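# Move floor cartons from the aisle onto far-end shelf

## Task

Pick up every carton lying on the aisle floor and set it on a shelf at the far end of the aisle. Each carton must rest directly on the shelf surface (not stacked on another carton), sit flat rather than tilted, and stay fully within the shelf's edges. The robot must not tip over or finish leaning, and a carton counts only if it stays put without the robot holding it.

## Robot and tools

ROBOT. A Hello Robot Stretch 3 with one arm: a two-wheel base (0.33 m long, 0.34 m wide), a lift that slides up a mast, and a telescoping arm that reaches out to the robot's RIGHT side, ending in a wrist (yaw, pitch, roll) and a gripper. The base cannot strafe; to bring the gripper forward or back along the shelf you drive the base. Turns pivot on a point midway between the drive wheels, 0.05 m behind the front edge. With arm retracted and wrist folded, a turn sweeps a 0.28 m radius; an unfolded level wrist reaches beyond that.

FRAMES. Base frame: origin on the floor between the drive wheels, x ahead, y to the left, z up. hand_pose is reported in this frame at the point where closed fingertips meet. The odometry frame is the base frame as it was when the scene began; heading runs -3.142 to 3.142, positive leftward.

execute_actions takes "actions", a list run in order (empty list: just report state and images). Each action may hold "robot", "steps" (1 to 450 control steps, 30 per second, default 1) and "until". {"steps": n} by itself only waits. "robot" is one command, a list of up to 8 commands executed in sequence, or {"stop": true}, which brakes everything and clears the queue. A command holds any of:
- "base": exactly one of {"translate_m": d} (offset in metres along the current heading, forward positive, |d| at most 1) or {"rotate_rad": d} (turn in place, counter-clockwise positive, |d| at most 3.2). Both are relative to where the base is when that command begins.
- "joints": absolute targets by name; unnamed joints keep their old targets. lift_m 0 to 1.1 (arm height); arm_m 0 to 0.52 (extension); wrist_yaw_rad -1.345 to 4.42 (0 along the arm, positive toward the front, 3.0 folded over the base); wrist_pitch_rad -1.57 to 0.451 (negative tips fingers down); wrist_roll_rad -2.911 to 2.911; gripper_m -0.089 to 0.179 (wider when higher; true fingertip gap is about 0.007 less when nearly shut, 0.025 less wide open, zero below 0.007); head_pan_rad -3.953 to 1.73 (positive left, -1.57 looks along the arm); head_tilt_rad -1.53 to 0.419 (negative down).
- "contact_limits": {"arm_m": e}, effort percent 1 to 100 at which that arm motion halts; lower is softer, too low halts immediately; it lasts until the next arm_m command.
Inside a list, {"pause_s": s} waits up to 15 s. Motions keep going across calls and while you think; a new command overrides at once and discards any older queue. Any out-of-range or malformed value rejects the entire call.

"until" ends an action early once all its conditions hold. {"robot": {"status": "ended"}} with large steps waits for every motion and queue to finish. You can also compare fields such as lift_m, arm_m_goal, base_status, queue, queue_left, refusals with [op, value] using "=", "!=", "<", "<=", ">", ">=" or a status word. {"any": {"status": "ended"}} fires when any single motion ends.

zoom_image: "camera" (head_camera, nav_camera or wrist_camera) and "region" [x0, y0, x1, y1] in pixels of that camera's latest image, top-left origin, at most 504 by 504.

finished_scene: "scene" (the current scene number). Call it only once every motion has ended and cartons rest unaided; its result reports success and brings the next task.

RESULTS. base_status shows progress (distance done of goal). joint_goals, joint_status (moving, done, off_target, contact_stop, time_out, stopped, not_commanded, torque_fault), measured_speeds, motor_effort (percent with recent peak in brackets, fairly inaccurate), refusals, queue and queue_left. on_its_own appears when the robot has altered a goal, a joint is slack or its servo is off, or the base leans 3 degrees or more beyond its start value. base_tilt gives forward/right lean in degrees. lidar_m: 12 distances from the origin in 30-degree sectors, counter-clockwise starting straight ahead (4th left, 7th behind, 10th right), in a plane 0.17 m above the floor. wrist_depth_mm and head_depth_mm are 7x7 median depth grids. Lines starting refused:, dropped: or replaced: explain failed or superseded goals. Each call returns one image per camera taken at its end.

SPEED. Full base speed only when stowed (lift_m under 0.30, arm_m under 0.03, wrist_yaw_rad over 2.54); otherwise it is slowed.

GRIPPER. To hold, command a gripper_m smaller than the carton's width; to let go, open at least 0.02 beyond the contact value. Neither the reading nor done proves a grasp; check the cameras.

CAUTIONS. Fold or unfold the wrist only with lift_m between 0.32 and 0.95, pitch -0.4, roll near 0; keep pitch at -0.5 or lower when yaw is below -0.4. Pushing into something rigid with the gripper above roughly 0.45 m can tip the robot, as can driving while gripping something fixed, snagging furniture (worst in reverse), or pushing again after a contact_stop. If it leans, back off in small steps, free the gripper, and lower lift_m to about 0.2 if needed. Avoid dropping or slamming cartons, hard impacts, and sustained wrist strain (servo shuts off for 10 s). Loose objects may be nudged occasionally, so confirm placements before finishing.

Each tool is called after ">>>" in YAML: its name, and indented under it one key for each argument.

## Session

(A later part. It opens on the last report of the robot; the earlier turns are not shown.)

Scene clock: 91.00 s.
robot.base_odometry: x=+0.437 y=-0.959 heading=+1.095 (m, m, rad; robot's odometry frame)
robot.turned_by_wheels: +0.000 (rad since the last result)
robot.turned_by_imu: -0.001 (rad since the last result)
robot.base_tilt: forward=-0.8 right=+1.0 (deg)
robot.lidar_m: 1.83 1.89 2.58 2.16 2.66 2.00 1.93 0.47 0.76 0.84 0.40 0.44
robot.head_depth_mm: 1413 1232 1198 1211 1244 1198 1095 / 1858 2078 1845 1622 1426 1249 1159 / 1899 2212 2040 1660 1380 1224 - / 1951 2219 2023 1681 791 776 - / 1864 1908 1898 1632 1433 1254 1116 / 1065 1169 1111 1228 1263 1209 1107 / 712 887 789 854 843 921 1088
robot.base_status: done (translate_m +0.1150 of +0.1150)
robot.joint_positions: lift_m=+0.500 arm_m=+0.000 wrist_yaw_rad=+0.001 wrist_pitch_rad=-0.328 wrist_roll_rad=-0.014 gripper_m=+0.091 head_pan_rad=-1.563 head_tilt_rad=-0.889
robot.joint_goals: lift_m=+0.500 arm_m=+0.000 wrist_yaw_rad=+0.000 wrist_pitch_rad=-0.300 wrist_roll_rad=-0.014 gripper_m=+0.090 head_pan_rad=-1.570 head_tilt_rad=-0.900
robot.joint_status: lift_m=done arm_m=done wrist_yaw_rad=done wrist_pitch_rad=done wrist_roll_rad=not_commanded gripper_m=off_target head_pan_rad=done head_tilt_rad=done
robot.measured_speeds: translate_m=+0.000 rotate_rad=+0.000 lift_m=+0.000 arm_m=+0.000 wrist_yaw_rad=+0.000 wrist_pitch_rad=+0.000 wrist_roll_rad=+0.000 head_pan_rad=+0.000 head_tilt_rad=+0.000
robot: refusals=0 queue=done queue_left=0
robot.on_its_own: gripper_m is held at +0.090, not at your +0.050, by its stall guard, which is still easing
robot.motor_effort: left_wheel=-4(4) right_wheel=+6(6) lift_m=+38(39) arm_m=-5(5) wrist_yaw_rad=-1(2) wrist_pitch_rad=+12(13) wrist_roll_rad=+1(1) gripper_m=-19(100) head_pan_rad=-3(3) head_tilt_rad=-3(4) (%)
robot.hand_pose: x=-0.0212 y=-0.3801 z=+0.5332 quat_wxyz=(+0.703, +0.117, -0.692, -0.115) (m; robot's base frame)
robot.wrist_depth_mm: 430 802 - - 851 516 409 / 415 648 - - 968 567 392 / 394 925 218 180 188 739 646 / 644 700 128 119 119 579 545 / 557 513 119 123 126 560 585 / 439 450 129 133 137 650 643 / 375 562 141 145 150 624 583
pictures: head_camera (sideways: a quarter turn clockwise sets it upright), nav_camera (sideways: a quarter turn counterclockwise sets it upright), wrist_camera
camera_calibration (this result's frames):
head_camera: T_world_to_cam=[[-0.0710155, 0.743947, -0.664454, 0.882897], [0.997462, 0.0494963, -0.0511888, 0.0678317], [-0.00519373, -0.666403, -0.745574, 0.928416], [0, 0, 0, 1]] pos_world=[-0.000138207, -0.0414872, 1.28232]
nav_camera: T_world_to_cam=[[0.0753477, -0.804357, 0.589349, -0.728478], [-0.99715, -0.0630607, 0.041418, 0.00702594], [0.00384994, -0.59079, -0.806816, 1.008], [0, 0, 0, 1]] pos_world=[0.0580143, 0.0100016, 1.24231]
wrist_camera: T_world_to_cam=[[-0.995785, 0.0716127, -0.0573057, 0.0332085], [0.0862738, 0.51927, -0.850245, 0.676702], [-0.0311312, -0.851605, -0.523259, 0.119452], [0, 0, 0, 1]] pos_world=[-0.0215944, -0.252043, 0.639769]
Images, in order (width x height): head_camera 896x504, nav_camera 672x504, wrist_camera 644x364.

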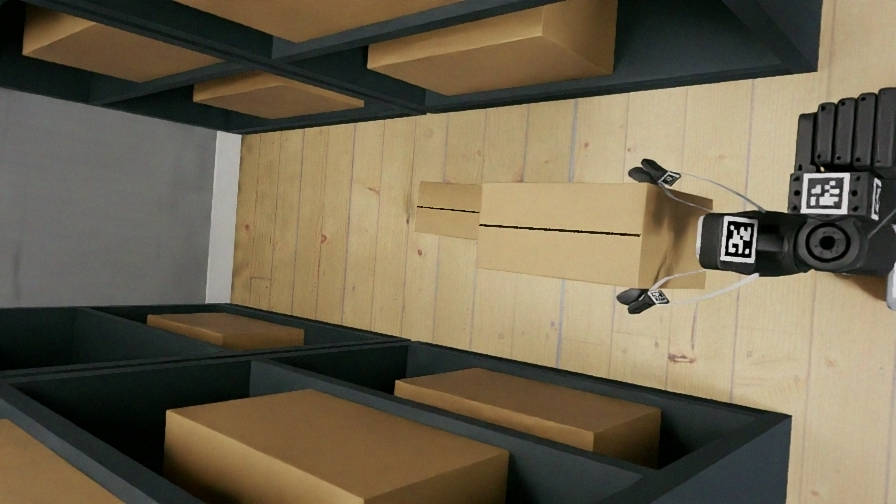

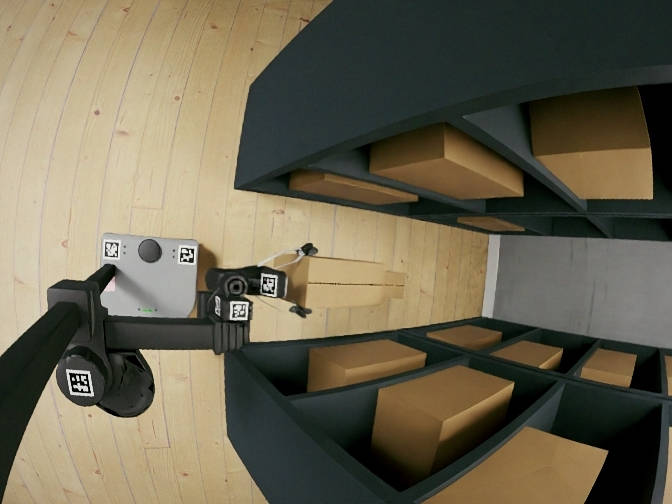

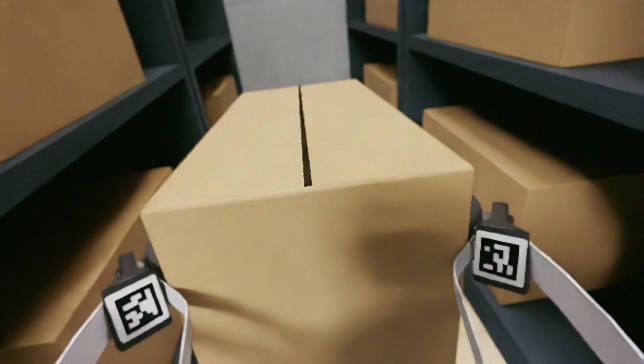

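>>> execute_actions:
  actions:
    - {"robot":[{"joints":{"wrist_yaw_rad":1.57}},{"base":{"translate_m":0.5}},{"joints":{"lift_m":0.105}},{"joints":{"gripper_m":0.179}},{"base":{"translate_m":-0.3}},{"joints":{"lift_m":0.3}},{"base":{"translate_m":-0.24},"joints":{"wrist_yaw_rad":0}}],"steps":450,"until":{"robot":{"status":"ended"}}}
    - {"steps":450,"until":{"robot":{"status":"ended"}}}

Scene clock: 110.67 s.
robot.base_odometry: x=+0.666 y=-0.514 heading=+1.095 (m, m, rad; robot's odometry frame)
robot.turned_by_wheels: +0.000 (rad since the last result)
robot.turned_by_imu: -0.003 (rad since the last result)
robot.base_tilt: forward=-0.8 right=+1.0 (deg)
robot.lidar_m: 1.33 1.38 1.87 2.12 2.68 2.52 1.23 0.91 0.32 0.31 0.33 1.38
robot.head_depth_mm: - 287 323 396 510 1101 1096 / - 287 326 399 515 729 1101 / - 290 327 403 522 742 1083 / - 292 331 406 529 752 1093 / - 293 333 411 534 765 1114 / - 292 336 415 541 782 1102 / - 294 339 418 548 1219 1101
robot.base_status: done (translate_m +0.5000 of +0.5000)
robot.joint_positions: lift_m=+0.107 arm_m=+0.000 wrist_yaw_rad=+1.568 wrist_pitch_rad=-0.293 wrist_roll_rad=-0.014 gripper_m=+0.093 head_pan_rad=-1.564 head_tilt_rad=-0.889
robot.joint_goals: lift_m=+0.107 arm_m=+0.000 wrist_yaw_rad=+1.570 wrist_pitch_rad=-0.300 wrist_roll_rad=-0.014 gripper_m=+0.093 head_pan_rad=-1.570 head_tilt_rad=-0.900
robot.joint_status: lift_m=contact_stop arm_m=done wrist_yaw_rad=done wrist_pitch_rad=done wrist_roll_rad=not_commanded gripper_m=off_target head_pan_rad=done head_tilt_rad=done
robot.measured_speeds: translate_m=+0.000 rotate_rad=+0.000 lift_m=+0.002 arm_m=+0.000 wrist_yaw_rad=+0.000 wrist_pitch_rad=+0.000 wrist_roll_rad=+0.000 head_pan_rad=+0.000 head_tilt_rad=+0.000
robot: refusals=0 queue=dropped queue_left=0
robot.on_its_own: gripper_m is held at +0.093, not at your +0.050, by its stall guard, which is not easing now; lift_m is slack since a contact_stop, until your next command for it
robot.motor_effort: left_wheel=-3(16) right_wheel=+4(43) lift_m=+31(38) arm_m=-2(5) wrist_yaw_rad=+2(95) wrist_pitch_rad=-4(26) wrist_roll_rad=+1(17) gripper_m=+1(36) head_pan_rad=-4(2) head_tilt_rad=-3(4) (%)
robot.hand_pose: x=+0.2170 y=-0.1460 z=+0.1487 quat_wxyz=(+0.572, +0.564, -0.418, +0.425) (m; robot's base frame)
robot.wrist_depth_mm: - - - - - - - / - - - - - - 986 / - - 906 816 750 698 642 / 708 648 600 564 533 500 462 / 500 482 468 431 418 395 361 / 396 389 357 351 331 317 185 / 325 310 305 292 284 273 183
pictures: head_camera (sideways: a quarter turn clockwise sets it upright), nav_camera (sideways: a quarter turn counterclockwise sets it upright), wrist_camera
dropped: robot: command 2 of its queue: lift_m: contact_stop
camera_calibration (this result's frames):
head_camera: T_world_to_cam=[[-0.0705014, 0.744442, -0.663954, 0.882243], [0.997496, 0.0488371, -0.0511608, 0.067795], [-0.00566064, -0.665899, -0.746021, 0.929], [0, 0, 0, 1]] pos_world=[-0.000167146, -0.0414697, 1.28229]
nav_camera: T_world_to_cam=[[0.0747912, -0.804805, 0.588809, -0.72777], [-0.997193, -0.0623951, 0.0413808, 0.00707459], [0.00343531, -0.590251, -0.807213, 1.00852], [0, 0, 0, 1]] pos_world=[0.058021, 0.0100055, 1.24231]
wrist_camera: T_world_to_cam=[[-0.0739459, -0.99545, -0.0600876, -0.123737], [-0.488507, 0.0886851, -0.868041, 0.272246], [0.869421, -0.0348349, -0.492843, 0.0443853], [0, 0, 0, 1]] pos_world=[0.085255, -0.145772, 0.250761]
Images, in order (width x height): head_camera 896x504, nav_camera 672x504, wrist_camera 644x364.

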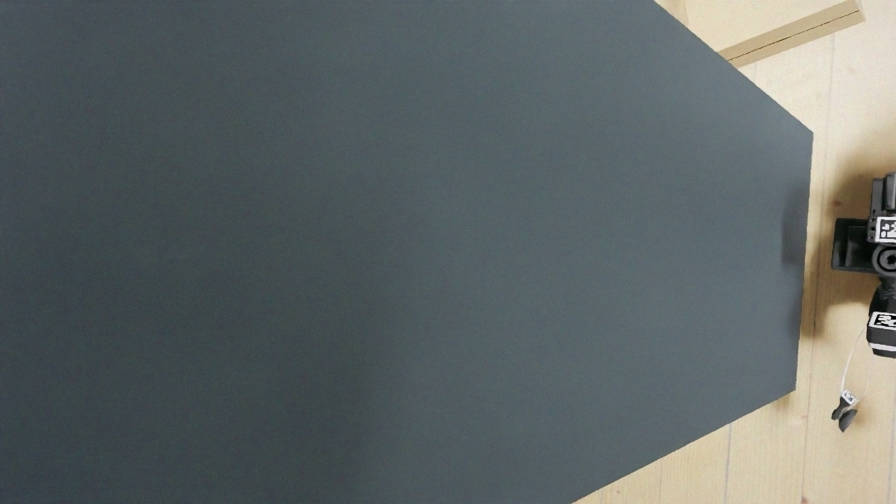

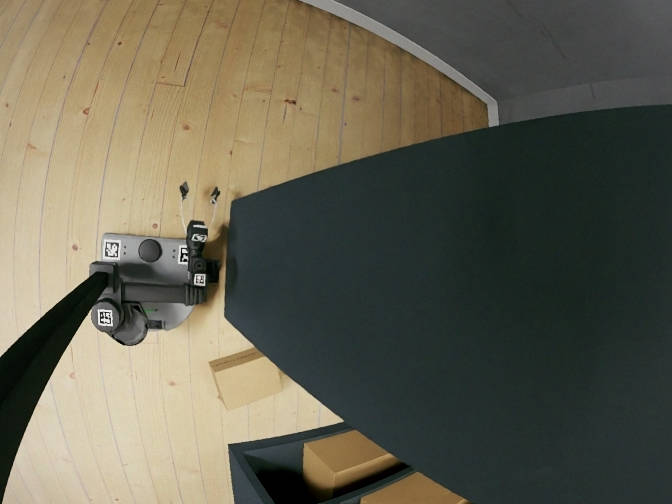

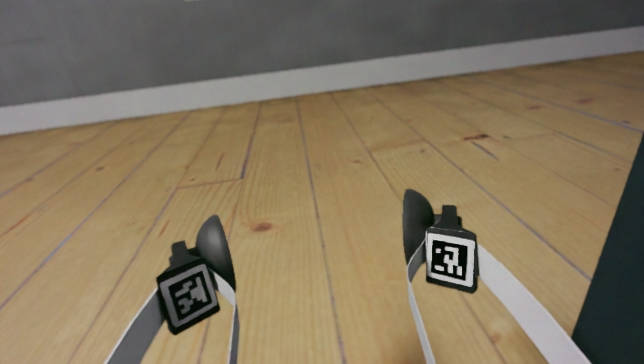

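>>> execute_actions:
  actions:
    - {"robot":[{"joints":{"lift_m":0.35,"gripper_m":0.179}},{"base":{"translate_m":-0.45},"joints":{"head_tilt_rad":-1.1}}],"steps":450,"until":{"robot":{"status":"ended"}}}

Scene clock: 122.17 s.
robot.base_odometry: x=+0.459 y=-0.914 heading=+1.095 (m, m, rad; robot's odometry frame)
robot.turned_by_wheels: +0.000 (rad since the last result)
robot.turned_by_imu: +0.000 (rad since the last result)
robot.base_tilt: forward=-0.8 right=+0.9 (deg)
robot.lidar_m: 1.78 1.84 2.52 2.15 2.68 2.06 1.97 0.51 0.79 0.85 0.37 0.44
robot.head_depth_mm: 1565 1421 1342 1316 1267 1192 1105 / 2022 1852 1649 1466 1319 1204 1110 / 2053 1882 1435 1440 1297 - - / 2077 1886 1625 1452 1189 - - / 1347 1477 1567 1428 1293 1219 1089 / 848 881 917 1067 1191 1187 1087 / 738 691 789 651 921 1181 1076
robot.base_status: done (translate_m -0.4500 of -0.4500)
robot.joint_positions: lift_m=+0.350 arm_m=+0.000 wrist_yaw_rad=+1.568 wrist_pitch_rad=-0.315 wrist_roll_rad=-0.014 gripper_m=+0.179 head_pan_rad=-1.564 head_tilt_rad=-1.086
robot.joint_goals: lift_m=+0.350 arm_m=+0.000 wrist_yaw_rad=+1.570 wrist_pitch_rad=-0.300 wrist_roll_rad=-0.014 gripper_m=+0.179 head_pan_rad=-1.570 head_tilt_rad=-1.100
robot.joint_status: lift_m=done arm_m=done wrist_yaw_rad=done wrist_pitch_rad=done wrist_roll_rad=not_commanded gripper_m=done head_pan_rad=done head_tilt_rad=done
robot.measured_speeds: translate_m=+0.000 rotate_rad=+0.000 lift_m=+0.000 arm_m=+0.000 wrist_yaw_rad=+0.000 wrist_pitch_rad=+0.000 wrist_roll_rad=+0.000 head_pan_rad=+0.000 head_tilt_rad=+0.000
robot: refusals=0 queue=done queue_left=0
robot.motor_effort: left_wheel=-2(7) right_wheel=+4(5) lift_m=+37(41) arm_m=-2(2) wrist_yaw_rad=+2(1) wrist_pitch_rad=+6(7) wrist_roll_rad=+1(1) gripper_m=+0(100) head_pan_rad=-3(2) head_tilt_rad=-4(16) (%)
robot.hand_pose: x=+0.2148 y=-0.1460 z=+0.3862 quat_wxyz=(+0.576, +0.569, -0.412, +0.418) (m; robot's base frame)
robot.wrist_depth_mm: - - - - 399 234 166 / - - - - 422 243 170 / - - - - 452 253 174 / - - - - 486 276 179 / 942 914 849 815 523 317 179 / 775 714 687 667 561 307 199 / - 578 581 558 527 307 224
pictures: head_camera (sideways: a quarter turn clockwise sets it upright), nav_camera (sideways: a quarter turn counterclockwise sets it upright), wrist_camera
camera_calibration (this result's frames):
head_camera: T_world_to_cam=[[-0.0713189, 0.859877, -0.505495, 0.675802], [0.997431, 0.0580357, -0.0420026, 0.0558605], [-0.00678023, -0.507192, -0.861806, 1.07954], [0, 0, 0, 1]] pos_world=[-0.000199935, -0.0368135, 1.27432]
nav_camera: T_world_to_cam=[[0.0754969, -0.904382, 0.419992, -0.507865], [-0.997144, -0.06942, 0.0297602, 0.0222122], [0.0022413, -0.421039, -0.90704, 1.13827], [0, 0, 0, 1]] pos_world=[0.0579398, 0.021493, 1.24509]
wrist_camera: T_world_to_cam=[[-0.0752649, -0.995447, -0.0584856, -0.109957], [-0.507855, 0.0887417, -0.856859, 0.477156], [0.858148, -0.0347892, -0.512222, 0.173292], [0, 0, 0, 1]] pos_world=[0.0853404, -0.145771, 0.491189]
Images, in order (width x height): head_camera 896x504, nav_camera 672x504, wrist_camera 644x364.

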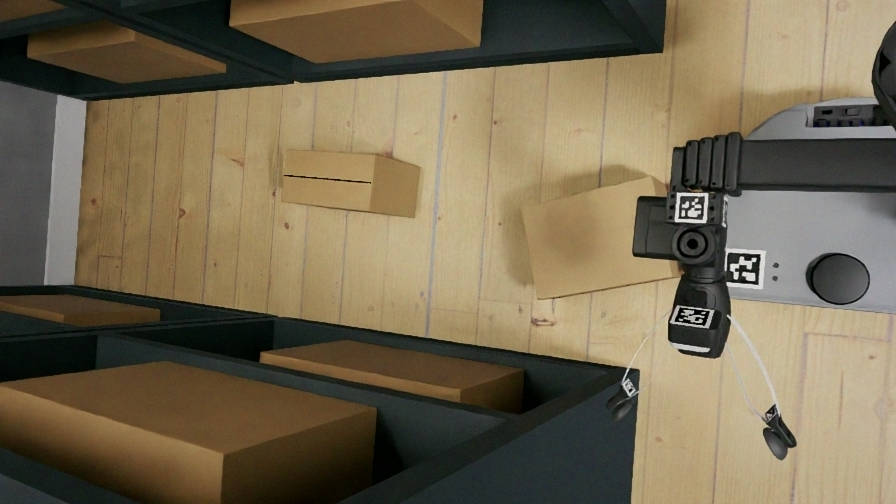

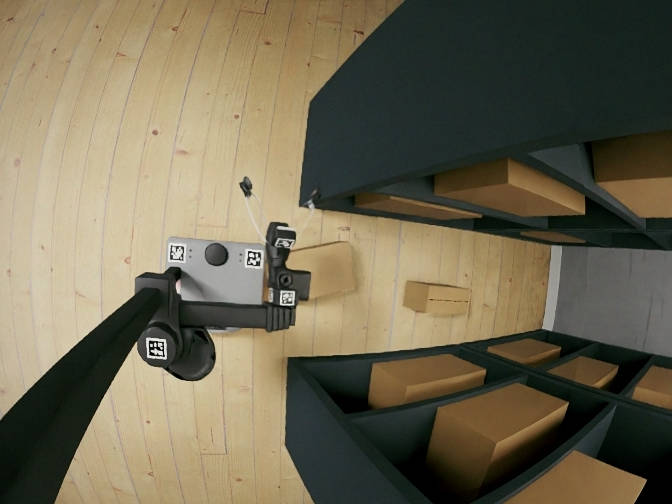

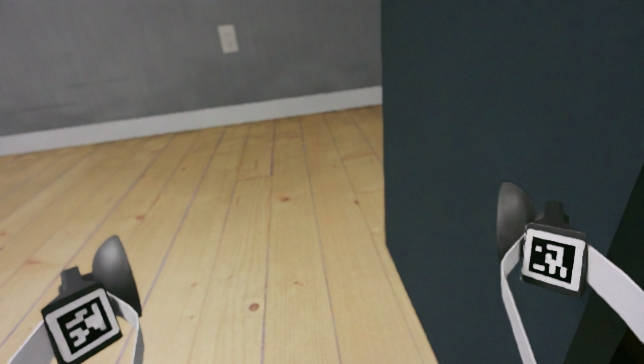

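>>> execute_actions:
  actions:
    - {"robot":[{"base":{"translate_m":0.12},"joints":{"wrist_pitch_rad":-1.2,"gripper_m":0.0,"lift_m":0.45}},{"joints":{"arm_m":0.16}},{"joints":{"lift_m":0.3}}],"steps":450,"until":{"robot":{"status":"ended"}}}

Scene clock: 143.53 s.
robot.base_odometry: x=+0.514 y=-0.808 heading=+1.095 (m, m, rad; robot's odometry frame)
robot.turned_by_wheels: +0.000 (rad since the last result)
robot.turned_by_imu: -0.001 (rad since the last result)
robot.base_tilt: forward=-0.8 right=+0.9 (deg)
robot.lidar_m: 1.65 1.72 2.34 2.14 2.67 2.18 2.09 0.61 0.86 0.33 0.32 0.44
robot.head_depth_mm: 1926 1777 1607 1446 1316 1204 1102 / 2062 1877 1597 1453 1326 1190 1120 / 2081 1866 1640 1446 1218 - - / 1968 1789 1607 1455 1348 1213 - / 529 729 835 864 1001 1187 1094 / 450 353 420 571 892 1180 1080 / 290 334 424 579 914 1179 1085
robot.base_status: done (translate_m +0.1200 of +0.1200)
robot.joint_positions: lift_m=+0.300 arm_m=+0.160 wrist_yaw_rad=+1.568 wrist_pitch_rad=-1.202 wrist_roll_rad=-0.014 gripper_m=+0.000 head_pan_rad=-1.564 head_tilt_rad=-1.086
robot.joint_goals: lift_m=+0.300 arm_m=+0.160 wrist_yaw_rad=+1.570 wrist_pitch_rad=-1.200 wrist_roll_rad=-0.014 gripper_m=+0.000 head_pan_rad=-1.570 head_tilt_rad=-1.100
robot.joint_status: lift_m=done arm_m=done wrist_yaw_rad=done wrist_pitch_rad=done wrist_roll_rad=not_commanded gripper_m=done head_pan_rad=done head_tilt_rad=done
robot.measured_speeds: translate_m=+0.000 rotate_rad=+0.000 lift_m=+0.000 arm_m=+0.000 wrist_yaw_rad=+0.000 wrist_pitch_rad=+0.000 wrist_roll_rad=+0.000 head_pan_rad=+0.000 head_tilt_rad=+0.000
robot: refusals=0 queue=done queue_left=0
robot.motor_effort: left_wheel=-3(4) right_wheel=+4(9) lift_m=+29(40) arm_m=+5(5) wrist_yaw_rad=+2(1) wrist_pitch_rad=+1(6) wrist_roll_rad=+1(1) gripper_m=-3(100) head_pan_rad=-2(3) head_tilt_rad=-5(4) (%)
robot.hand_pose: x=+0.0485 y=-0.3051 z=+0.1912 quat_wxyz=(+0.697, +0.694, -0.125, +0.133) (m; robot's base frame)
robot.wrist_depth_mm: 407 408 406 56 60 277 217 / 395 394 394 76 82 307 224 / 383 380 381 119 298 299 274 / 369 368 368 271 296 366 366 / 359 357 358 - 361 359 359 / 350 352 349 345 349 347 348 / - - 337 337 339 262 334
pictures: head_camera (sideways: a quarter turn clockwise sets it upright), nav_camera (sideways: a quarter turn counterclockwise sets it upright), wrist_camera
camera_calibration (this result's frames):
head_camera: T_world_to_cam=[[-0.07132, 0.859994, -0.505295, 0.675541], [0.99743, 0.0580457, -0.0419907, 0.055845], [-0.00678153, -0.506991, -0.861924, 1.07969], [0, 0, 0, 1]] pos_world=[-0.000199972, -0.0368071, 1.27431]
nav_camera: T_world_to_cam=[[0.0754978, -0.90448, 0.419781, -0.507591], [-0.997143, -0.0694272, 0.0297456, 0.0222312], [0.00223991, -0.420828, -0.907138, 1.13839], [0, 0, 0, 1]] pos_world=[0.0579397, 0.0215062, 1.2451]
wrist_camera: T_world_to_cam=[[-0.0946135, -0.995329, 0.0192176, -0.306154], [-0.984892, 0.090774, -0.147472, 0.127812], [0.145039, -0.0328801, -0.98888, 0.336827], [0, 0, 0, 1]] pos_world=[0.0480619, -0.305251, 0.357813]
Images, in order (width x height): head_camera 896x504, nav_camera 672x504, wrist_camera 644x364.

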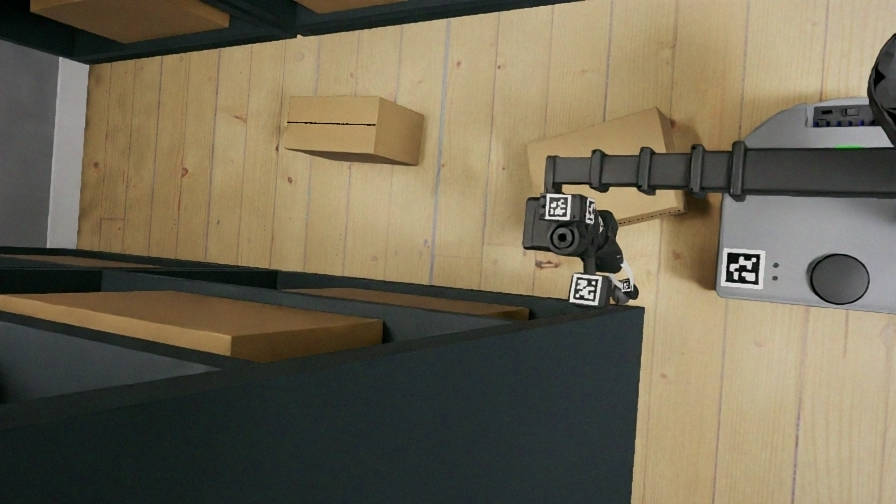

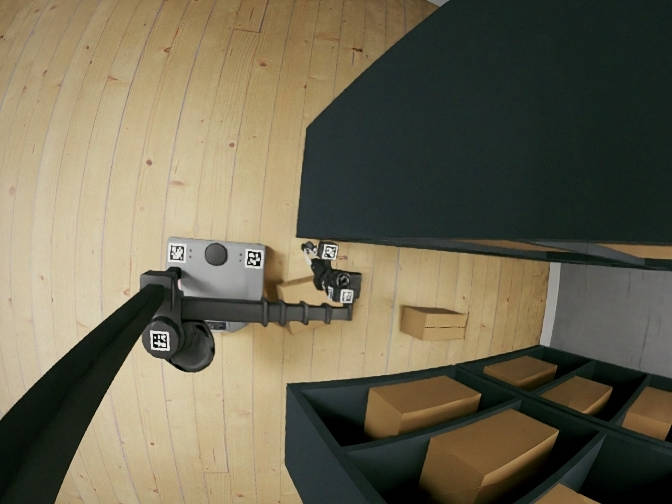

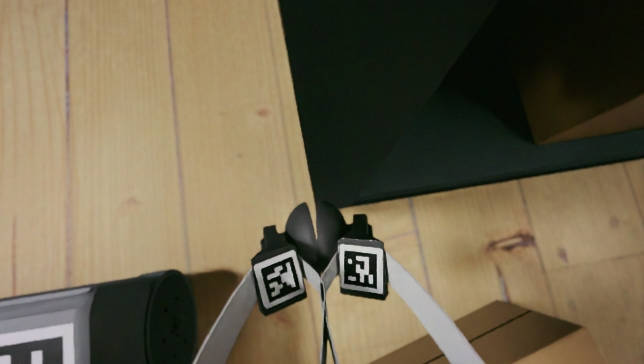

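>>> execute_actions:
  actions:
    - {"robot":[{"joints":{"lift_m":0.215,"arm_m":0.14}},{"base":{"translate_m":-0.22}}],"steps":450,"until":{"robot":{"status":"ended"}}}

Scene clock: 150.27 s.
robot.base_odometry: x=+0.414 y=-1.003 heading=+1.095 (m, m, rad; robot's odometry frame)
robot.turned_by_wheels: +0.000 (rad since the last result)
robot.turned_by_imu: +0.000 (rad since the last result)
robot.base_tilt: forward=-0.8 right=+0.9 (deg)
robot.lidar_m: 1.88 1.95 2.66 2.17 2.67 1.95 1.87 0.44 0.43 0.84 0.44 0.44
robot.head_depth_mm: 1115 1072 983 1155 1024 1190 1099 / 1909 1716 1538 1399 1280 1201 1110 / 2037 1881 1614 1465 1339 1218 - / 2077 1884 1549 1436 1223 1189 - / 1979 1816 1629 1432 1270 1185 1085 / 1181 1384 1369 1381 1272 1181 1087 / 854 886 915 1062 1115 1171 1084
robot.base_status: done (translate_m -0.2200 of -0.2200)
robot.joint_positions: lift_m=+0.215 arm_m=+0.140 wrist_yaw_rad=+1.568 wrist_pitch_rad=-1.202 wrist_roll_rad=-0.014 gripper_m=+0.000 head_pan_rad=-1.564 head_tilt_rad=-1.086
robot.joint_goals: lift_m=+0.215 arm_m=+0.140 wrist_yaw_rad=+1.570 wrist_pitch_rad=-1.200 wrist_roll_rad=-0.014 gripper_m=+0.000 head_pan_rad=-1.570 head_tilt_rad=-1.100
robot.joint_status: lift_m=done arm_m=done wrist_yaw_rad=done wrist_pitch_rad=done wrist_roll_rad=not_commanded gripper_m=done head_pan_rad=done head_tilt_rad=done
robot.measured_speeds: translate_m=+0.000 rotate_rad=+0.000 lift_m=+0.000 arm_m=+0.000 wrist_yaw_rad=+0.000 wrist_pitch_rad=+0.000 wrist_roll_rad=+0.000 head_pan_rad=+0.000 head_tilt_rad=+0.000
robot: refusals=0 queue=done queue_left=0
robot.motor_effort: left_wheel=-3(8) right_wheel=+4(6) lift_m=+29(29) arm_m=-5(5) wrist_yaw_rad=+2(2) wrist_pitch_rad=+0(1) wrist_roll_rad=+1(1) gripper_m=-4(3) head_pan_rad=-2(3) head_tilt_rad=-4(5) (%)
robot.hand_pose: x=+0.0486 y=-0.2857 z=+0.1062 quat_wxyz=(+0.697, +0.694, -0.126, +0.133) (m; robot's base frame)
robot.wrist_depth_mm: 313 311 313 314 313 311 311 / 300 301 302 302 302 301 171 / 291 291 291 291 293 166 165 / 282 284 280 284 282 160 160 / 276 274 274 - 156 156 154 / 269 268 266 205 151 151 150 / - - 259 148 147 147 146
pictures: head_camera (sideways: a quarter turn clockwise sets it upright), nav_camera (sideways: a quarter turn counterclockwise sets it upright), wrist_camera
camera_calibration (this result's frames):
head_camera: T_world_to_cam=[[-0.0713199, 0.860003, -0.505281, 0.675522], [0.99743, 0.0580463, -0.0419898, 0.0558439], [-0.00678169, -0.506977, -0.861933, 1.07971], [0, 0, 0, 1]] pos_world=[-0.00019998, -0.0368066, 1.27431]
nav_camera: T_world_to_cam=[[0.0754977, -0.904487, 0.419766, -0.507571], [-0.997143, -0.0694275, 0.0297446, 0.0222325], [0.00223975, -0.420813, -0.907145, 1.1384], [0, 0, 0, 1]] pos_world=[0.0579397, 0.0215071, 1.2451]
wrist_camera: T_world_to_cam=[[-0.0945747, -0.995333, 0.0191862, -0.285258], [-0.984845, 0.0907289, -0.147812, 0.113629], [0.145381, -0.0328747, -0.988829, 0.253393], [0, 0, 0, 1]] pos_world=[0.0480899, -0.285905, 0.272831]
Images, in order (width x height): head_camera 896x504, nav_camera 672x504, wrist_camera 644x364.

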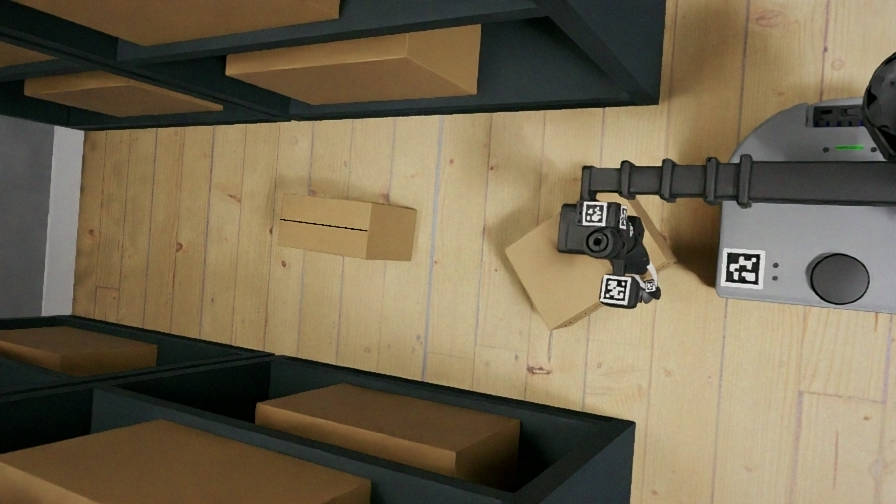

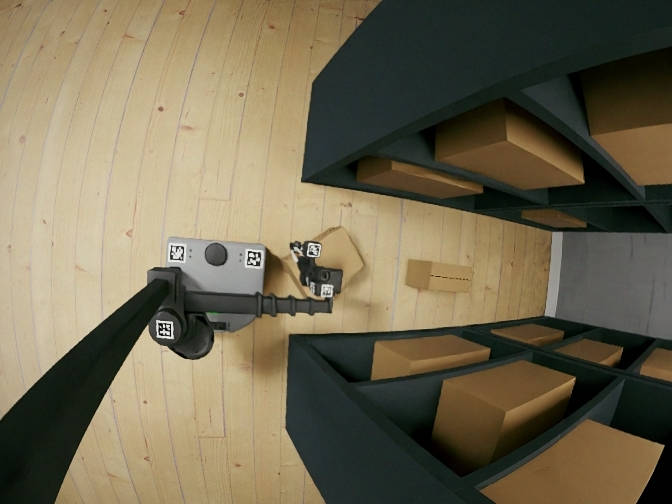

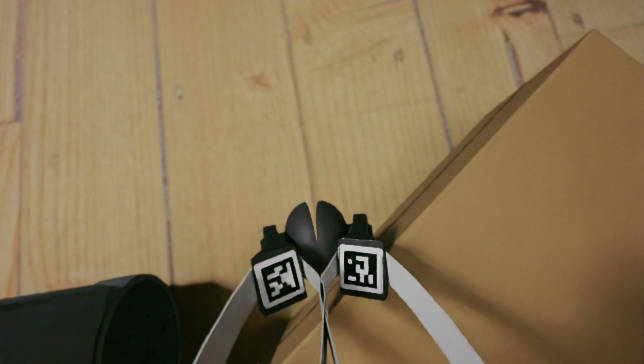

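>>> execute_actions:
  actions:
    - {"robot":[{"joints":{"lift_m":0.33,"gripper_m":0.14}},{"base":{"translate_m":0.17},"joints":{"arm_m":0.2}},{"joints":{"lift_m":0.22}},{"base":{"translate_m":-0.3}}],"steps":450,"until":{"robot":{"status":"ended"}}}

Scene clock: 168.83 s.
robot.base_odometry: x=+0.354 y=-1.119 heading=+1.095 (m, m, rad; robot's odometry frame)
robot.turned_by_wheels: +0.000 (rad since the last result)
robot.turned_by_imu: +0.000 (rad since the last result)
robot.base_tilt: forward=-0.8 right=+0.9 (deg)
robot.lidar_m: 2.01 2.08 2.21 2.20 2.19 1.81 1.74 0.44 0.36 0.74 0.69 0.54
robot.head_depth_mm: 797 751 910 587 805 1185 1099 / 1083 1028 942 880 891 1186 1114 / 2030 1807 1593 1418 1241 1190 - / 2067 1853 1573 1443 1272 1172 - / 2072 1867 1599 1454 1310 1185 1089 / 1707 1777 1601 1443 1304 1182 1084 / 1191 1412 1295 1331 1259 1175 1087
robot.base_status: done (translate_m -0.3000 of -0.3000)
robot.joint_positions: lift_m=+0.220 arm_m=+0.200 wrist_yaw_rad=+1.569 wrist_pitch_rad=-1.199 wrist_roll_rad=-0.014 gripper_m=+0.140 head_pan_rad=-1.564 head_tilt_rad=-1.086
robot.joint_goals: lift_m=+0.220 arm_m=+0.200 wrist_yaw_rad=+1.570 wrist_pitch_rad=-1.200 wrist_roll_rad=-0.014 gripper_m=+0.140 head_pan_rad=-1.570 head_tilt_rad=-1.100
robot.joint_status: lift_m=done arm_m=done wrist_yaw_rad=done wrist_pitch_rad=done wrist_roll_rad=not_commanded gripper_m=done head_pan_rad=done head_tilt_rad=done
robot.measured_speeds: translate_m=+0.000 rotate_rad=+0.000 lift_m=+0.000 arm_m=+0.000 wrist_yaw_rad=+0.000 wrist_pitch_rad=+0.000 wrist_roll_rad=+0.000 head_pan_rad=+0.000 head_tilt_rad=+0.000
robot: refusals=0 queue=done queue_left=0
robot.motor_effort: left_wheel=-2(7) right_wheel=+3(10) lift_m=+29(38) arm_m=+4(6) wrist_yaw_rad=+2(2) wrist_pitch_rad=-1(1) wrist_roll_rad=+1(1) gripper_m=+1(100) head_pan_rad=-3(3) head_tilt_rad=-4(5) (%)
robot.hand_pose: x=+0.0492 y=-0.3450 z=+0.1114 quat_wxyz=(+0.696, +0.694, -0.126, +0.135) (m; robot's base frame)
robot.wrist_depth_mm: 319 319 319 318 319 318 317 / 308 308 306 307 307 306 307 / 296 297 297 297 297 299 297 / 287 287 290 289 289 287 286 / 279 281 280 279 279 - 279 / 274 - 271 271 158 155 268 / - 263 193 151 151 151 151
pictures: head_camera (sideways: a quarter turn clockwise sets it upright), nav_camera (sideways: a quarter turn counterclockwise sets it upright), wrist_camera
camera_calibration (this result's frames):
head_camera: T_world_to_cam=[[-0.0713198, 0.860003, -0.50528, 0.675521], [0.99743, 0.0580462, -0.0419898, 0.0558438], [-0.00678175, -0.506977, -0.861933, 1.07971], [0, 0, 0, 1]] pos_world=[-0.000199984, -0.0368066, 1.27431]
nav_camera: T_world_to_cam=[[0.0754976, -0.904487, 0.419766, -0.50757], [-0.997143, -0.0694274, 0.0297446, 0.0222325], [0.0022397, -0.420812, -0.907145, 1.1384], [0, 0, 0, 1]] pos_world=[0.0579397, 0.0215072, 1.2451]
wrist_camera: T_world_to_cam=[[-0.0936235, -0.995426, 0.0190059, -0.344367], [-0.984587, 0.0897377, -0.150121, 0.120245], [0.147729, -0.0327678, -0.988485, 0.256354], [0, 0, 0, 1]] pos_world=[0.0482801, -0.345182, 0.277998]
Images, in order (width x height): head_camera 896x504, nav_camera 672x504, wrist_camera 644x364.

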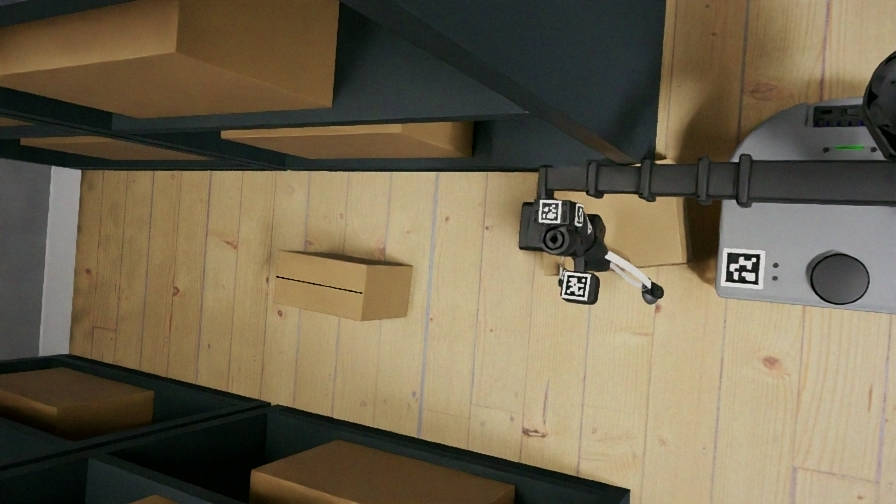

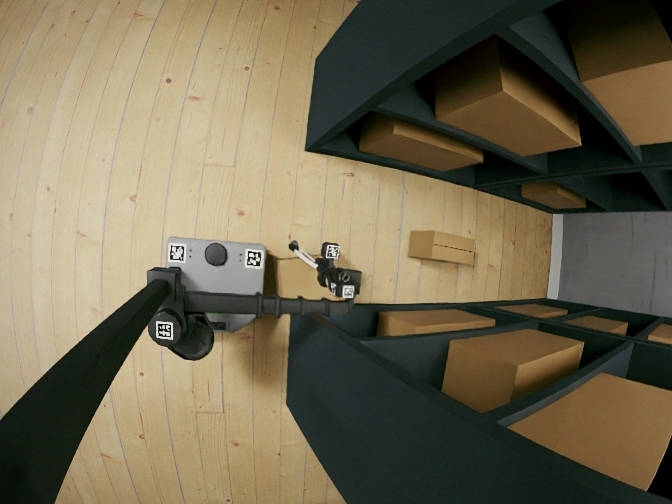

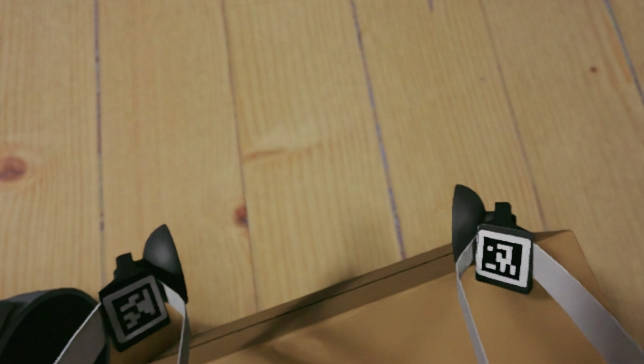

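>>> execute_actions:
  actions:
    - {"robot":[{"base":{"translate_m":0.06},"joints":{"lift_m":0.4}},{"joints":{"arm_m":0,"gripper_m":0}},{"base":{"translate_m":0.1},"joints":{"wrist_yaw_rad":0,"wrist_pitch_rad":-0.5}},{"joints":{"lift_m":0.135}},{"base":{"translate_m":-0.3}}],"steps":450,"until":{"robot":{"status":"ended"}}}
    - {"steps":200,"until":{"robot":{"status":"ended"}}}

Scene clock: 188.63 s.
robot.base_odometry: x=+0.290 y=-1.243 heading=+1.096 (m, m, rad; robot's odometry frame)
robot.turned_by_wheels: +0.001 (rad since the last result)
robot.turned_by_imu: +0.000 (rad since the last result)
robot.base_tilt: forward=-0.8 right=+0.9 (deg)
robot.lidar_m: 2.15 2.23 2.25 2.17 2.24 1.66 1.61 0.44 0.32 0.31 0.85 0.65
robot.head_depth_mm: - 321 401 537 806 1186 1104 / 283 323 406 543 826 1186 1118 / 864 448 443 575 847 1216 - / 2057 1867 1624 1440 1166 - - / 2054 1845 1471 1450 1194 1157 1085 / 1985 1842 1580 1445 1299 1178 1089 / 1666 1689 1561 1441 1292 1176 1077
robot.base_status: done (translate_m -0.2999 of -0.3000)
robot.joint_positions: lift_m=+0.135 arm_m=+0.000 wrist_yaw_rad=+0.079 wrist_pitch_rad=-0.487 wrist_roll_rad=-0.018 gripper_m=+0.000 head_pan_rad=-1.564 head_tilt_rad=-1.087
robot.joint_goals: lift_m=+0.135 arm_m=+0.000 wrist_yaw_rad=+0.000 wrist_pitch_rad=-0.500 wrist_roll_rad=-0.018 gripper_m=+0.000 head_pan_rad=-1.570 head_tilt_rad=-1.100
robot.joint_status: lift_m=done arm_m=done wrist_yaw_rad=done wrist_pitch_rad=done wrist_roll_rad=not_commanded gripper_m=done head_pan_rad=done head_tilt_rad=done
robot.measured_speeds: translate_m=+0.000 rotate_rad=+0.000 lift_m=+0.000 arm_m=+0.000 wrist_yaw_rad=+0.000 wrist_pitch_rad=+0.000 wrist_roll_rad=+0.000 head_pan_rad=+0.000 head_tilt_rad=+0.000
robot: refusals=0 queue=done queue_left=0
robot.on_its_own: right_wheel is at rest, and its effort (-39) is outside its rest range (-18 to +18); wrist_yaw_rad is at rest, and its effort (-71) is outside its rest range (-12 to +12)
robot.motor_effort: left_wheel=+6(13) right_wheel=-39(64) lift_m=+31(40) arm_m=+1(4) wrist_yaw_rad=-71(100) wrist_pitch_rad=-6(35) wrist_roll_rad=+3(7) gripper_m=-12(100) head_pan_rad=-2(2) head_tilt_rad=-4(4) (%)
robot.hand_pose: x=-0.0046 y=-0.3594 z=+0.1326 quat_wxyz=(+0.699, +0.199, -0.672, -0.142) (m; robot's base frame)
robot.wrist_depth_mm: 843 562 719 924 58 57 57 / 733 729 669 637 65 63 63 / 631 596 567 513 72 70 71 / 489 262 243 238 80 79 80 / 398 209 204 206 92 90 91 / 187 176 173 - 104 106 107 / 157 153 149 145 131 128 130
pictures: head_camera (sideways: a quarter turn clockwise sets it upright), nav_camera (sideways: a quarter turn counterclockwise sets it upright), wrist_camera
camera_calibration (this result's frames):
head_camera: T_world_to_cam=[[-0.0713188, 0.860439, -0.504538, 0.674554], [0.99743, 0.0580777, -0.0419458, 0.0557865], [-0.00678942, -0.506233, -0.86237, 1.08027], [0, 0, 0, 1]] pos_world=[-0.000200328, -0.0367828, 1.27427]
nav_camera: T_world_to_cam=[[0.0754959, -0.904849, 0.418985, -0.506553], [-0.997144, -0.0694483, 0.0296907, 0.0223026], [0.00223217, -0.42003, -0.907508, 1.13887], [0, 0, 0, 1]] pos_world=[0.0579395, 0.0215559, 1.24511]
wrist_camera: T_world_to_cam=[[-0.999122, 0.000666507, -0.0418892, -0.00220632], [0.0321969, 0.651957, -0.757572, 0.359054], [0.026805, -0.758256, -0.651406, -0.0211447], [0, 0, 0, 1]] pos_world=[-0.013198, -0.250119, 0.258143]
Images, in order (width x height): head_camera 896x504, nav_camera 672x504, wrist_camera 644x364.

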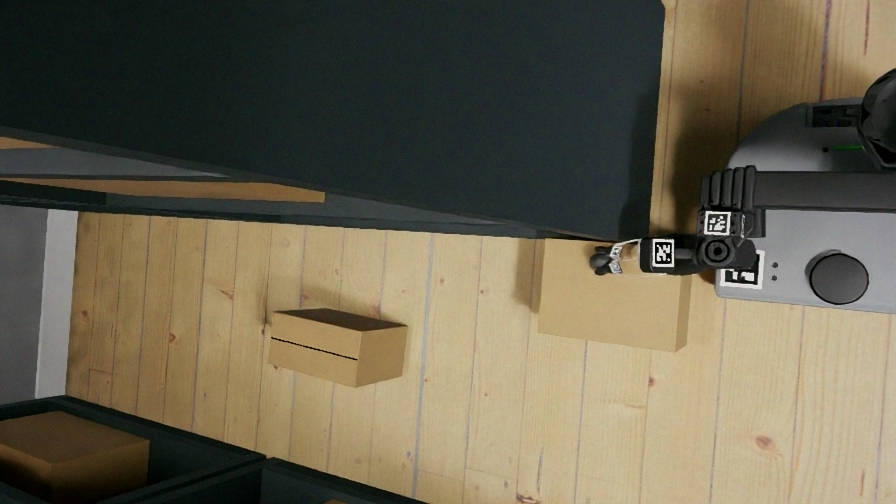

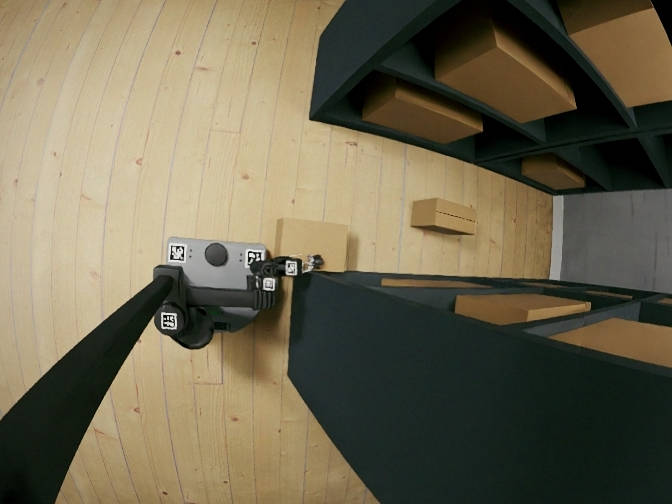

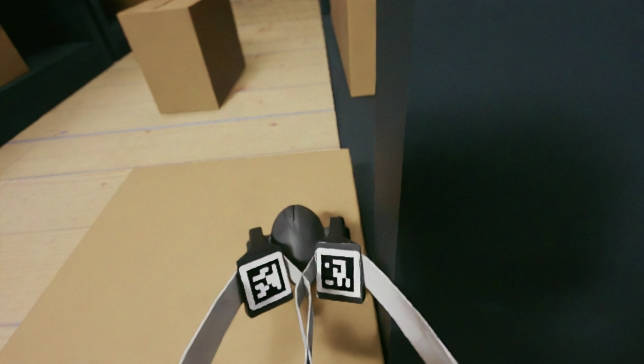

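>>> execute_actions:
  actions:
    - {"robot":[{"base":{"translate_m":0.06},"joints":{"lift_m":0.4}},{"joints":{"wrist_pitch_rad":-1.3,"wrist_yaw_rad":0}},{"joints":{"lift_m":0.2}},{"joints":{"arm_m":0.16}},{"joints":{"arm_m":0.0}},{"base":{"translate_m":0.17},"joints":{"wrist_pitch_rad":-0.5}},{"joints":{"arm_m":0.12,"lift_m":0.11}},{"base":{"translate_m":-0.2}}],"steps":450,"until":{"robot":{"status":"ended"}}}
    - {"steps":300,"until":{"robot":{"status":"ended"}}}

Scene clock: 201.83 s.
robot.base_odometry: x=+0.318 y=-1.190 heading=+1.095 (m, m, rad; robot's odometry frame)
robot.turned_by_wheels: -0.001 (rad since the last result)
robot.turned_by_imu: -0.004 (rad since the last result)
robot.base_tilt: forward=-0.9 right=+1.0 (deg)
robot.lidar_m: 2.09 2.17 2.22 2.18 2.19 1.73 1.67 0.44 0.32 0.35 0.76 0.60
robot.head_depth_mm: 396 339 401 538 816 1181 1099 / 544 721 460 550 829 1193 1117 / 1730 1325 1209 888 911 1212 - / 2061 1866 1635 1455 1215 1209 - / 2056 1845 1418 1440 1290 1184 1088 / 1969 1802 1625 1445 1291 1189 1085 / 1596 1520 1531 1416 1296 1186 1077
robot.base_status: done (translate_m +0.0600 of +0.0600)
robot.joint_positions: lift_m=+0.200 arm_m=+0.140 wrist_yaw_rad=+0.002 wrist_pitch_rad=-1.303 wrist_roll_rad=-0.016 gripper_m=+0.000 head_pan_rad=-1.564 head_tilt_rad=-1.089
robot.joint_goals: lift_m=+0.200 arm_m=+0.140 wrist_yaw_rad=+0.000 wrist_pitch_rad=-1.300 wrist_roll_rad=-0.016 gripper_m=+0.000 head_pan_rad=-1.570 head_tilt_rad=-1.100
robot.joint_status: lift_m=done arm_m=contact_stop wrist_yaw_rad=done wrist_pitch_rad=done wrist_roll_rad=not_commanded gripper_m=done head_pan_rad=done head_tilt_rad=done
robot.measured_speeds: translate_m=-0.001 rotate_rad=+0.004 lift_m=+0.002 arm_m=-0.006 wrist_yaw_rad=+0.000 wrist_pitch_rad=+0.000 wrist_roll_rad=+0.000 head_pan_rad=+0.000 head_tilt_rad=+0.000
robot: refusals=0 queue=dropped queue_left=0
robot.on_its_own: arm_m is slack since a contact_stop, until your next command for it (your +0.160 is given up)
robot.motor_effort: left_wheel=-4(16) right_wheel=-4(39) lift_m=+32(41) arm_m=+6(46) wrist_yaw_rad=-1(71) wrist_pitch_rad=+1(7) wrist_roll_rad=+2(3) gripper_m=-3(10) head_pan_rad=-2(3) head_tilt_rad=-4(4) (%)
robot.hand_pose: x=-0.0216 y=-0.3291 z=+0.0852 quat_wxyz=(+0.567, +0.433, -0.557, -0.425) (m; robot's base frame)
robot.wrist_depth_mm: 140 141 141 142 143 189 190 / 138 138 139 140 140 187 186 / 136 136 137 138 138 184 184 / 134 135 135 137 181 181 80 / 133 133 251 - 234 118 79 / 247 246 247 248 250 251 81 / 243 244 244 247 247 248 247
pictures: head_camera (sideways: a quarter turn clockwise sets it upright), nav_camera (sideways: a quarter turn counterclockwise sets it upright), wrist_camera
dropped: robot: command 3 of its queue: arm_m: contact_stop
camera_calibration (this result's frames):
head_camera: T_world_to_cam=[[-0.0712817, 0.861181, -0.503276, 0.67291], [0.997433, 0.0580901, -0.041871, 0.055689], [-0.00682315, -0.504968, -0.863111, 1.08124], [0, 0, 0, 1]] pos_world=[-0.000202418, -0.0367419, 1.27422]
nav_camera: T_world_to_cam=[[0.0754557, -0.905466, 0.417658, -0.504825], [-0.997147, -0.0694428, 0.0295993, 0.0224218], [0.00220221, -0.4187, -0.908122, 1.13967], [0, 0, 0, 1]] pos_world=[0.0579399, 0.0216365, 1.24514]
wrist_camera: T_world_to_cam=[[-0.995937, 0.0852622, 0.0289693, 0.000713886], [0.0838364, 0.995356, -0.0473055, 0.357617], [-0.0328681, -0.0446847, -0.99846, 0.234497], [0, 0, 0, 1]] pos_world=[-0.0215629, -0.345539, 0.251032]
Images, in order (width x height): head_camera 896x504, nav_camera 672x504, wrist_camera 644x364.

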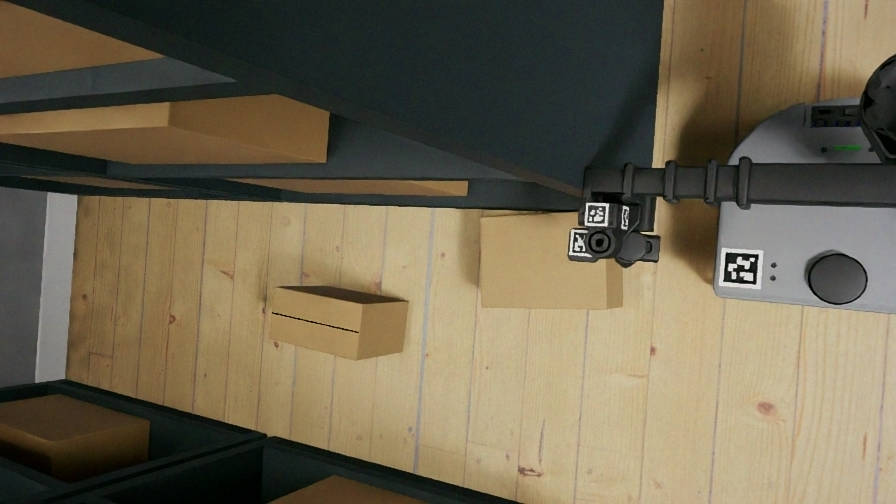

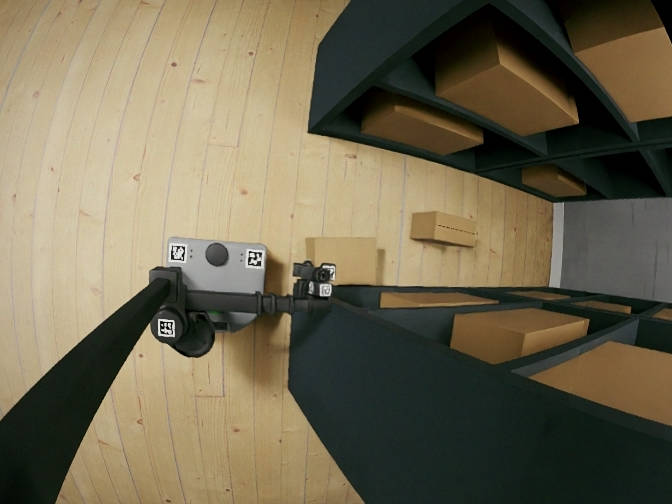

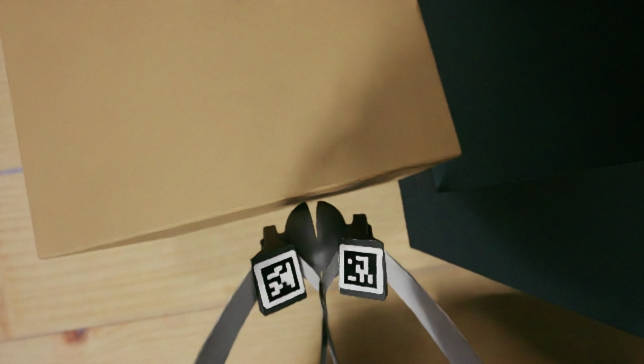

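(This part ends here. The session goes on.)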